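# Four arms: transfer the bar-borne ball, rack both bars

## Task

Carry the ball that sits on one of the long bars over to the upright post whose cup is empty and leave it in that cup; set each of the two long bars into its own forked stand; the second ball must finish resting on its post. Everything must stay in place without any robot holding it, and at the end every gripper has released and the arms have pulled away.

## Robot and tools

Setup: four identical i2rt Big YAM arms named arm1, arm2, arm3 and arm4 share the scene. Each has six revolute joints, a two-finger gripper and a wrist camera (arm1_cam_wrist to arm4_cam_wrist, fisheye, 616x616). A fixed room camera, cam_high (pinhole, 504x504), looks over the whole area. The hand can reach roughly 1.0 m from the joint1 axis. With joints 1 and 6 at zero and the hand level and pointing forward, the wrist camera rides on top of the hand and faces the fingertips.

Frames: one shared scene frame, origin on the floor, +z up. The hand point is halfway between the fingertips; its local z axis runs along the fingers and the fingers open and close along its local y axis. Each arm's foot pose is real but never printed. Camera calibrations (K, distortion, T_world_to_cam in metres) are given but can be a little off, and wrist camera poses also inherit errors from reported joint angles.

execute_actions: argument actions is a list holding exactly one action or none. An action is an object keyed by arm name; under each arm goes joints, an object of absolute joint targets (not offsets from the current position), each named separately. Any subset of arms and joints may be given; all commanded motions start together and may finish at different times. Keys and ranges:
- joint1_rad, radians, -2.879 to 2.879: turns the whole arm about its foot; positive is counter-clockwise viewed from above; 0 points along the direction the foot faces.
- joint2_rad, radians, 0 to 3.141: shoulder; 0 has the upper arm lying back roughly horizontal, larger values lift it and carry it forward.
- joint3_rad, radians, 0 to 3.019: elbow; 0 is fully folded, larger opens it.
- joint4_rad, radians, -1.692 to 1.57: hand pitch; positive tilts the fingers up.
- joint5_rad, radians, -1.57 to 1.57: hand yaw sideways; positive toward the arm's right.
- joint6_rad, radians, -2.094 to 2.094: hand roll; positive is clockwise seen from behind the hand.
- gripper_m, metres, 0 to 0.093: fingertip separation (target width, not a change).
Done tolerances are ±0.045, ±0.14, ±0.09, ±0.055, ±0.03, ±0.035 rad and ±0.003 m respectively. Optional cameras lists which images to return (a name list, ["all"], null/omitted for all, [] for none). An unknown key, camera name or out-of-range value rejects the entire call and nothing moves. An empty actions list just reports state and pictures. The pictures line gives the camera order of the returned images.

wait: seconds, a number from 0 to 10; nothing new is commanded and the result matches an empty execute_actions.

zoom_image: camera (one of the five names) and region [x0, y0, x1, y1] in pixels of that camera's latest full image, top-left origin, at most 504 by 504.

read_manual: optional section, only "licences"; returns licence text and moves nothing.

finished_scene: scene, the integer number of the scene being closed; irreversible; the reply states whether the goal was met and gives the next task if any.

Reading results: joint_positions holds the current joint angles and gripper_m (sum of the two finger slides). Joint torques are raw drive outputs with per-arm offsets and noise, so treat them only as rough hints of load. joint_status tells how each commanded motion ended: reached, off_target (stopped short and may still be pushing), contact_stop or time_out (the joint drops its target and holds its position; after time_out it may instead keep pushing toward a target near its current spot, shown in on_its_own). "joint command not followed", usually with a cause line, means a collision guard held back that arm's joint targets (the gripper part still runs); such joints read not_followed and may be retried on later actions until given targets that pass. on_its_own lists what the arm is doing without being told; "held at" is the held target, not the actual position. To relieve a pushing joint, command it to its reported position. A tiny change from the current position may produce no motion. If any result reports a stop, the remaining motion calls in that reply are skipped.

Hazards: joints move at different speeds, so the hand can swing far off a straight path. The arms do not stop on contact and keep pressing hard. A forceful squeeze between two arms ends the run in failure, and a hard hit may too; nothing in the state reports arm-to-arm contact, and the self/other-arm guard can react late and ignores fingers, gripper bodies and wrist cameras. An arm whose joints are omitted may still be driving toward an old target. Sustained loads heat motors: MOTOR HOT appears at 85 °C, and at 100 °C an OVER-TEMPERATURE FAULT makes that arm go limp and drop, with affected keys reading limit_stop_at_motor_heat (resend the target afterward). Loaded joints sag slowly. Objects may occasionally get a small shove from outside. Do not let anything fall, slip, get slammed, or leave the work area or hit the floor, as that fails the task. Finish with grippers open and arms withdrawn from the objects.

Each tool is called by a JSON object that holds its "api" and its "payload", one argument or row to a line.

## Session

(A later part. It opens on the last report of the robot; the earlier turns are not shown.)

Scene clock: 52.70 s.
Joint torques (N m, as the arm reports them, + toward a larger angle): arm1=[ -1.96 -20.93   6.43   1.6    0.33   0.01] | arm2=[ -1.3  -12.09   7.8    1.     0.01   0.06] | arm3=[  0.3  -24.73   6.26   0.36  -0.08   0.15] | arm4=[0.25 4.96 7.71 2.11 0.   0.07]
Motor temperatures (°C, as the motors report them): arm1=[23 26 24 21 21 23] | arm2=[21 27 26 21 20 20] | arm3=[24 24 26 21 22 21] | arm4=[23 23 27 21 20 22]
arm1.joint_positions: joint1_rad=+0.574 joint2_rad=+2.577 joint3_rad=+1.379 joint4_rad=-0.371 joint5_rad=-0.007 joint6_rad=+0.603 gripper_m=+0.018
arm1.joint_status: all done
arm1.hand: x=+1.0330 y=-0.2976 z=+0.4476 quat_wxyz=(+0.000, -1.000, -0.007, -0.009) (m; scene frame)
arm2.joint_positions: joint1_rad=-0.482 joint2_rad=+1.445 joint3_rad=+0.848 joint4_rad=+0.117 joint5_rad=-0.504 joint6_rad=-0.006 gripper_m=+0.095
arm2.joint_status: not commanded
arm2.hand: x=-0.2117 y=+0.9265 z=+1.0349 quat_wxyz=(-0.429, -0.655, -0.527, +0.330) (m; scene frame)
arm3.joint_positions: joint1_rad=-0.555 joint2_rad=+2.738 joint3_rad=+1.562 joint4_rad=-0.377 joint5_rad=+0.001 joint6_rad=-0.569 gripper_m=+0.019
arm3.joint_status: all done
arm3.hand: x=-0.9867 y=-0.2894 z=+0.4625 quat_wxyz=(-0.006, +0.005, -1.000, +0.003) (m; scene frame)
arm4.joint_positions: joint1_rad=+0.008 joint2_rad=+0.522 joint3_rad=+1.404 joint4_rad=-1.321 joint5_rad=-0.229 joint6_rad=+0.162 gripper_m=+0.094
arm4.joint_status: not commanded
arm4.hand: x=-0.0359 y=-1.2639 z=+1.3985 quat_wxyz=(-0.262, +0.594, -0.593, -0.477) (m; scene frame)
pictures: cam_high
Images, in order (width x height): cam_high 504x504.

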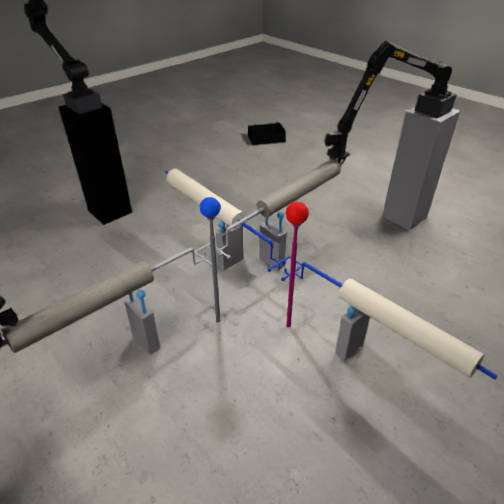

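{"api": "execute_actions", "payload": {
  "actions": [
    {"arm1":{"joints":{"joint2_rad":2.553,"joint3_rad":1.437,"joint4_rad":-0.320}},"arm3":{"joints":{"joint2_rad":2.749,"joint3_rad":1.600,"joint4_rad":-0.374}}}
  ],
  "cameras": ["cam_high"]
}}

{"api": "zoom_image", "payload": {
  "camera": "cam_high",
  "region": [90, 240, 190, 340]
}}

{"api": "zoom_image", "payload": {
  "camera": "cam_high",
  "region": [230, 170, 330, 270]
}}

Scene clock: 53.63 s.
Joint torques (N m, as the arm reports them, + toward a larger angle): arm1=[ -1.65 -20.07   6.91   1.86   0.33   0.  ] | arm2=[ -1.34 -12.06   7.83   1.01   0.     0.06] | arm3=[  0.5  -23.28   6.27   0.5   -0.05   0.15] | arm4=[0.26 4.88 7.7  2.09 0.01 0.07]
Motor temperatures (°C, as the motors report them): arm1=[23 26 24 21 21 23] | arm2=[21 27 26 21 20 20] | arm3=[24 24 25 21 22 21] | arm4=[23 23 27 21 20 22]
arm1.joint_positions: joint1_rad=+0.574 joint2_rad=+2.589 joint3_rad=+1.385 joint4_rad=-0.363 joint5_rad=-0.007 joint6_rad=+0.603 gripper_m=+0.018
arm1.joint_status: all done
arm1.hand: x=+1.0329 y=-0.2977 z=+0.4423 quat_wxyz=(-0.001, -1.000, -0.007, -0.008) (m; scene frame)
arm2.joint_positions: joint1_rad=-0.482 joint2_rad=+1.445 joint3_rad=+0.848 joint4_rad=+0.117 joint5_rad=-0.504 joint6_rad=-0.006 gripper_m=+0.095
arm2.joint_status: not commanded
arm2.hand: x=-0.2117 y=+0.9265 z=+1.0349 quat_wxyz=(-0.429, -0.655, -0.527, +0.330) (m; scene frame)
arm3.joint_positions: joint1_rad=-0.555 joint2_rad=+2.748 joint3_rad=+1.569 joint4_rad=-0.377 joint5_rad=+0.001 joint6_rad=-0.569 gripper_m=+0.019
arm3.joint_status: all done
arm3.hand: x=-0.9870 y=-0.2892 z=+0.4586 quat_wxyz=(-0.005, +0.005, -1.000, +0.003) (m; scene frame)
arm4.joint_positions: joint1_rad=+0.008 joint2_rad=+0.522 joint3_rad=+1.404 joint4_rad=-1.321 joint5_rad=-0.229 joint6_rad=+0.162 gripper_m=+0.094
arm4.joint_status: not commanded
arm4.hand: x=-0.0359 y=-1.2639 z=+1.3985 quat_wxyz=(-0.262, +0.594, -0.593, -0.477) (m; scene frame)
pictures: cam_high
Images, in order (width x height): cam_high 504x504.

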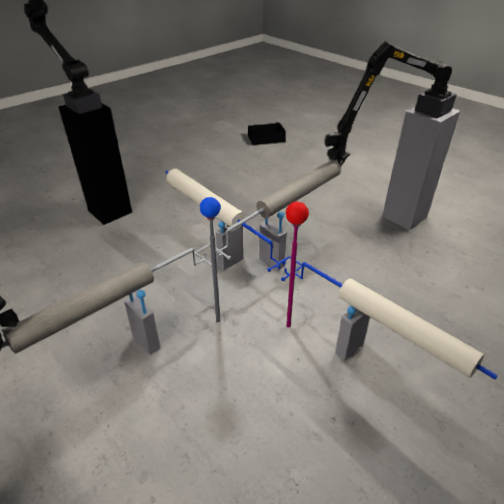

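Region (90, 240, 190, 340) of cam_high's 504x504 image, scaled by 5.040, with more detail than that image has.

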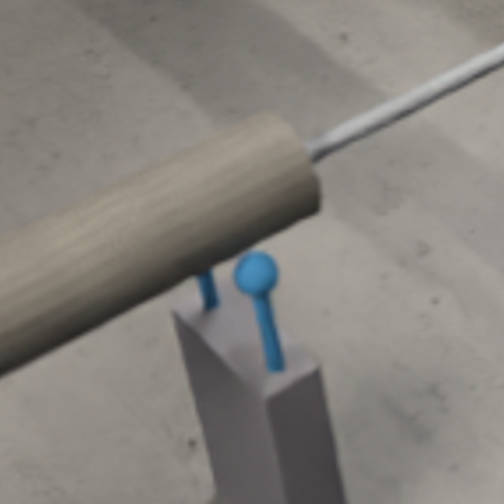

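Region (230, 170, 330, 270) of cam_high's 504x504 image, scaled by 5.040, with more detail than that image has.

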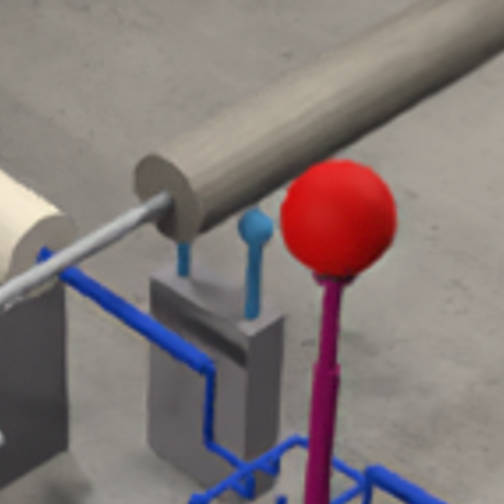

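{"api": "execute_actions", "payload": {
  "actions": [
    {"arm1":{"joints":{"joint1_rad":0.562,"joint2_rad":2.572,"joint4_rad":-0.312}},"arm3":{"joints":{"joint2_rad":2.768,"joint4_rad":-0.368}}}
  ],
  "cameras": ["cam_high"]
}}

{"api": "zoom_image", "payload": {
  "camera": "cam_high",
  "region": [90, 240, 190, 340]
}}

{"api": "zoom_image", "payload": {
  "camera": "cam_high",
  "region": [230, 170, 330, 270]
}}

Scene clock: 54.37 s.
Joint torques (N m, as the arm reports them, + toward a larger angle): arm1=[ -2.29 -19.35   6.6    1.96   0.35  -0.01] | arm2=[ -1.31 -12.08   7.8    1.01   0.     0.07] | arm3=[  0.51 -22.08   5.95   0.48   0.01   0.13] | arm4=[0.26 4.89 7.7  2.1  0.01 0.08]
Motor temperatures (°C, as the motors report them): arm1=[23 26 24 21 21 23] | arm2=[21 27 27 21 20 20] | arm3=[24 24 25 21 22 21] | arm4=[23 23 27 21 20 22]
arm1.joint_positions: joint1_rad=+0.572 joint2_rad=+2.597 joint3_rad=+1.387 joint4_rad=-0.358 joint5_rad=-0.007 joint6_rad=+0.603 gripper_m=+0.018
arm1.joint_status: all done
arm1.hand: x=+1.0331 y=-0.2964 z=+0.4390 quat_wxyz=(-0.001, -1.000, -0.006, -0.008) (m; scene frame)
arm2.joint_positions: joint1_rad=-0.482 joint2_rad=+1.445 joint3_rad=+0.848 joint4_rad=+0.117 joint5_rad=-0.504 joint6_rad=-0.006 gripper_m=+0.095
arm2.joint_status: not commanded
arm2.hand: x=-0.2117 y=+0.9265 z=+1.0349 quat_wxyz=(-0.429, -0.655, -0.527, +0.330) (m; scene frame)
arm3.joint_positions: joint1_rad=-0.555 joint2_rad=+2.757 joint3_rad=+1.573 joint4_rad=-0.371 joint5_rad=-0.001 joint6_rad=-0.569 gripper_m=+0.019
arm3.joint_status: all done
arm3.hand: x=-0.9877 y=-0.2884 z=+0.4544 quat_wxyz=(-0.006, +0.005, -1.000, +0.002) (m; scene frame)
arm4.joint_positions: joint1_rad=+0.008 joint2_rad=+0.522 joint3_rad=+1.404 joint4_rad=-1.321 joint5_rad=-0.229 joint6_rad=+0.162 gripper_m=+0.094
arm4.joint_status: not commanded
arm4.hand: x=-0.0359 y=-1.2639 z=+1.3985 quat_wxyz=(-0.262, +0.594, -0.593, -0.477) (m; scene frame)
pictures: cam_high
Images, in order (width x height): cam_high 504x504.

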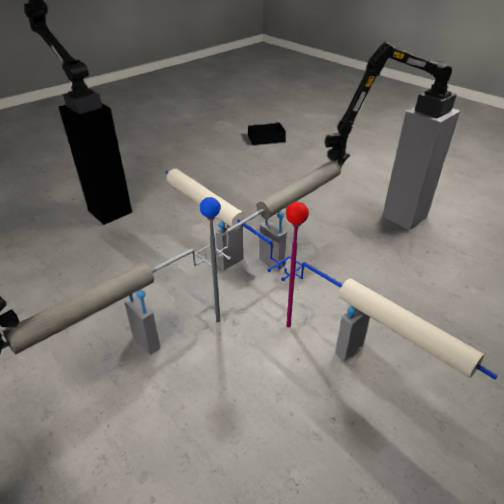

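Region (90, 240, 190, 340) of cam_high's 504x504 image, scaled by 5.040, with more detail than that image has.

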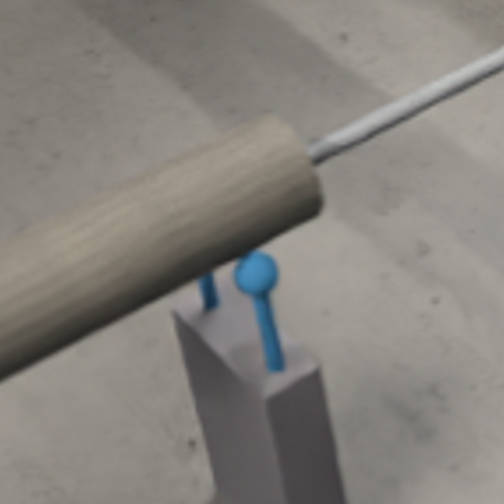

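Region (230, 170, 330, 270) of cam_high's 504x504 image, scaled by 5.040, with more detail than that image has.

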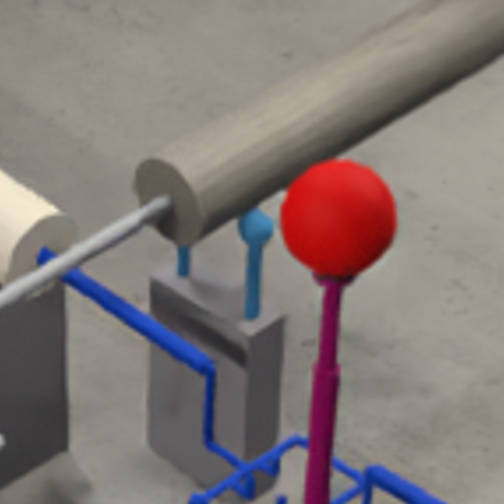

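{"api": "execute_actions", "payload": {
  "actions": [
    {"arm1":{"joints":{"gripper_m":0.06,"joint3_rad":1.395,"joint4_rad":-0.360}},"arm3":{"joints":{"gripper_m":0.06,"joint2_rad":2.755,"joint3_rad":1.575,"joint4_rad":-0.375}}}
  ],
  "cameras": ["cam_high","arm1_cam_wrist","arm3_cam_wrist"]
}}

Scene clock: 55.23 s.
Joint torques (N m, as the arm reports them, + toward a larger angle): arm1=[ -2.23 -19.29   3.6    0.3    0.24   0.01] | arm2=[ -1.36 -12.05   7.82   1.01   0.     0.07] | arm3=[  0.91 -23.78   3.9    0.23   0.     0.14] | arm4=[0.27 4.93 7.7  2.11 0.01 0.07]
Motor temperatures (°C, as the motors report them): arm1=[23 26 24 21 21 23] | arm2=[21 27 27 21 20 20] | arm3=[24 24 25 21 22 21] | arm4=[23 23 27 21 20 22]
arm1.joint_positions: joint1_rad=+0.572 joint2_rad=+2.593 joint3_rad=+1.387 joint4_rad=-0.358 joint5_rad=-0.004 joint6_rad=+0.603 gripper_m=+0.060
arm1.joint_status: all done
arm1.hand: x=+1.0314 y=-0.2971 z=+0.4409 quat_wxyz=(-0.001, -1.000, -0.006, -0.005) (m; scene frame)
arm2.joint_positions: joint1_rad=-0.482 joint2_rad=+1.445 joint3_rad=+0.848 joint4_rad=+0.117 joint5_rad=-0.504 joint6_rad=-0.006 gripper_m=+0.095
arm2.joint_status: not commanded
arm2.hand: x=-0.2117 y=+0.9265 z=+1.0349 quat_wxyz=(-0.429, -0.655, -0.527, +0.330) (m; scene frame)
arm3.joint_positions: joint1_rad=-0.555 joint2_rad=+2.757 joint3_rad=+1.573 joint4_rad=-0.371 joint5_rad=-0.001 joint6_rad=-0.568 gripper_m=+0.060
arm3.joint_status: all done
arm3.hand: x=-0.9877 y=-0.2884 z=+0.4544 quat_wxyz=(-0.006, +0.005, -1.000, +0.002) (m; scene frame)
arm4.joint_positions: joint1_rad=+0.008 joint2_rad=+0.522 joint3_rad=+1.404 joint4_rad=-1.321 joint5_rad=-0.229 joint6_rad=+0.162 gripper_m=+0.094
arm4.joint_status: not commanded
arm4.hand: x=-0.0359 y=-1.2639 z=+1.3985 quat_wxyz=(-0.262, +0.594, -0.593, -0.477) (m; scene frame)
pictures: arm1_cam_wrist, arm3_cam_wrist, cam_high
camera_calibration (this result's frames):
arm1_cam_wrist: T_world_to_cam=[[-0.0197078, 0.999803, -0.00228267, 0.317638], [0.814943, 0.0173865, 0.57928, -1.08329], [0.579206, 0.0095561, -0.815125, -0.110567], [0, 0, 0, 1]] pos_world=[0.953122, -0.297684, 0.538129]
arm3_cam_wrist: T_world_to_cam=[[0.00899933, -0.999939, 0.00641847, -0.282928], [-0.823257, -0.0037655, 0.567657, -1.06563], [-0.567598, -0.0103926, -0.82324, -0.0643677], [0, 0, 0, 1]] pos_world=[-0.911276, -0.287592, 0.553738]
Images, in order (width x height): arm1_cam_wrist 616x616, arm3_cam_wrist 616x616, cam_high 504x504.

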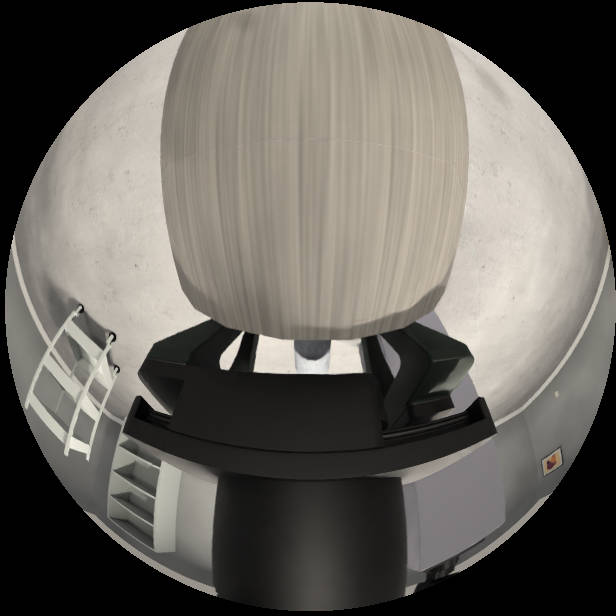

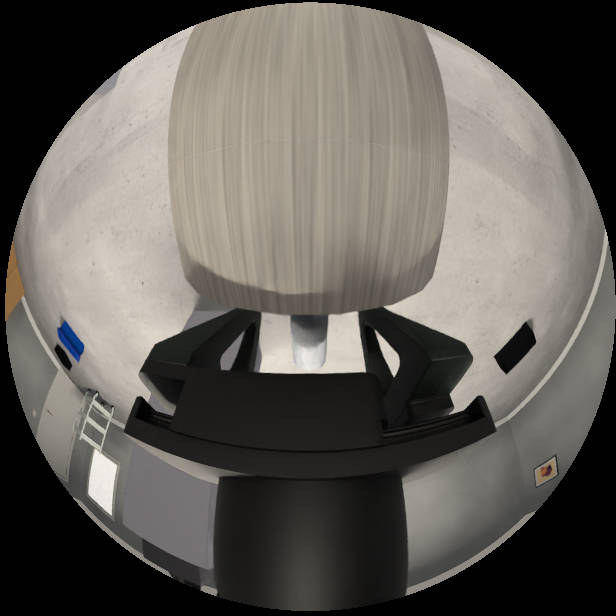

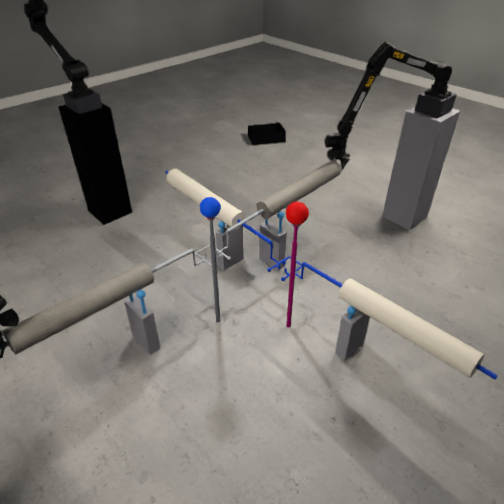

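{"api": "execute_actions", "payload": {
  "actions": [
    {"arm1":{"joints":{"gripper_m":0.09,"joint2_rad":1.80,"joint3_rad":0.57}},"arm3":{"joints":{"gripper_m":0.09,"joint2_rad":1.95,"joint3_rad":0.73}}}
  ],
  "cameras": ["cam_high","arm4_cam_wrist"]
}}

{"api": "zoom_image", "payload": {
  "camera": "cam_high",
  "region": [90, 160, 390, 380]
}}

{"api": "zoom_image", "payload": {
  "camera": "arm4_cam_wrist",
  "region": [200, 140, 560, 370]
}}

Scene clock: 57.43 s.
Joint torques (N m, as the arm reports them, + toward a larger angle): arm1=[ -2.27 -10.3    2.87   0.19   0.23   0.  ] | arm2=[ -1.29 -12.08   7.82   1.01   0.     0.07] | arm3=[  0.61 -15.89   3.68   0.02   0.01   0.13] | arm4=[0.28 4.92 7.71 2.09 0.01 0.08]
Motor temperatures (°C, as the motors report them): arm1=[23 26 24 21 21 23] | arm2=[21 26 27 21 20 20] | arm3=[24 24 25 21 22 21] | arm4=[23 23 27 21 20 22]
arm1.joint_positions: joint1_rad=+0.572 joint2_rad=+1.816 joint3_rad=+0.565 joint4_rad=-0.358 joint5_rad=-0.004 joint6_rad=+0.603 gripper_m=+0.090
arm1.joint_status: all done
arm1.hand: x=+1.2148 y=-0.1667 z=+0.6501 quat_wxyz=(+0.013, -1.000, -0.006, -0.024) (m; scene frame)
arm2.joint_positions: joint1_rad=-0.482 joint2_rad=+1.445 joint3_rad=+0.848 joint4_rad=+0.117 joint5_rad=-0.504 joint6_rad=-0.006 gripper_m=+0.095
arm2.joint_status: not commanded
arm2.hand: x=-0.2117 y=+0.9265 z=+1.0349 quat_wxyz=(-0.429, -0.655, -0.527, +0.330) (m; scene frame)
arm3.joint_positions: joint1_rad=-0.555 joint2_rad=+1.970 joint3_rad=+0.724 joint4_rad=-0.372 joint5_rad=-0.001 joint6_rad=-0.567 gripper_m=+0.090
arm3.joint_status: all done
arm3.hand: x=-1.1608 y=-0.1808 z=+0.6906 quat_wxyz=(+0.021, +0.004, -1.000, -0.015) (m; scene frame)
arm4.joint_positions: joint1_rad=+0.008 joint2_rad=+0.522 joint3_rad=+1.404 joint4_rad=-1.321 joint5_rad=-0.229 joint6_rad=+0.162 gripper_m=+0.094
arm4.joint_status: not commanded
arm4.hand: x=-0.0359 y=-1.2639 z=+1.3985 quat_wxyz=(-0.262, +0.594, -0.593, -0.477) (m; scene frame)
pictures: arm4_cam_wrist, cam_high
camera_calibration (this result's frames):
arm4_cam_wrist: T_world_to_cam=[[0.956589, 0.14786, -0.251147, 0.574678], [0.0134837, -0.883275, -0.468661, -0.451854], [-0.291128, 0.44493, -0.846925, 1.86341], [0, 0, 0, 1]] pos_world=[-0.00114781, -1.31317, 1.51073]
Images, in order (width x height): arm4_cam_wrist 616x616, cam_high 504x504.

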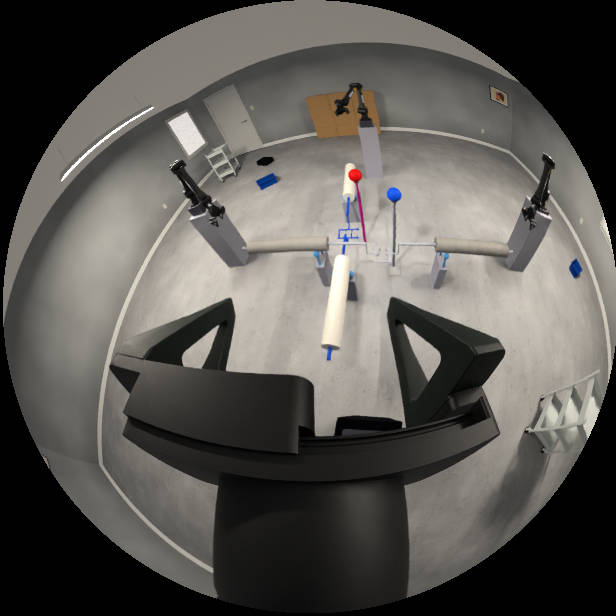

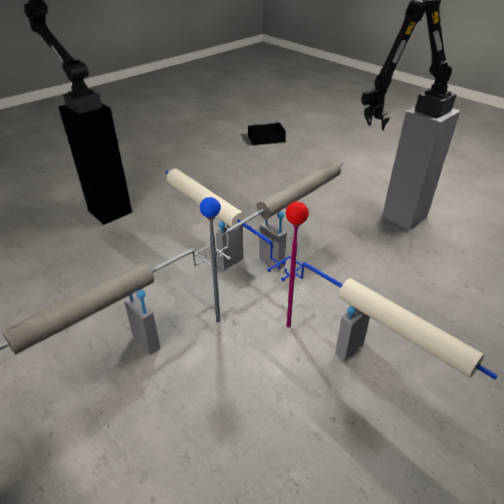

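Region (90, 160, 390, 380) of cam_high's 504x504 image, scaled by 1.680, with more detail than that image has; it fills the top 370 rows of this view, and the rest is white.

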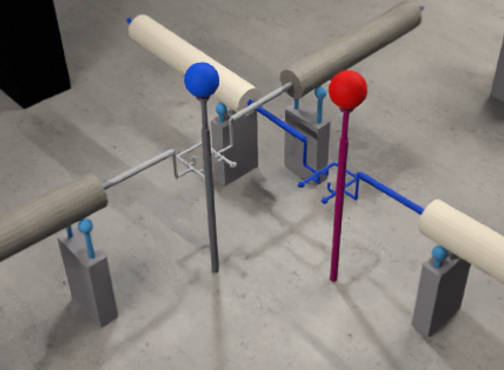

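Region (200, 140, 560, 370) of arm4_cam_wrist's 616x616 image, scaled by 1.400, with more detail than that image has; it fills the top 322 rows of this view, and the rest is white.

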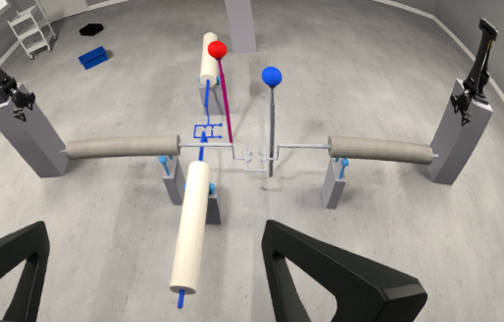

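Everything looks seated and the arms are clear.

{"api": "finished_scene", "payload": {
  "scene": 2
}}

The scene is finished: the task was done.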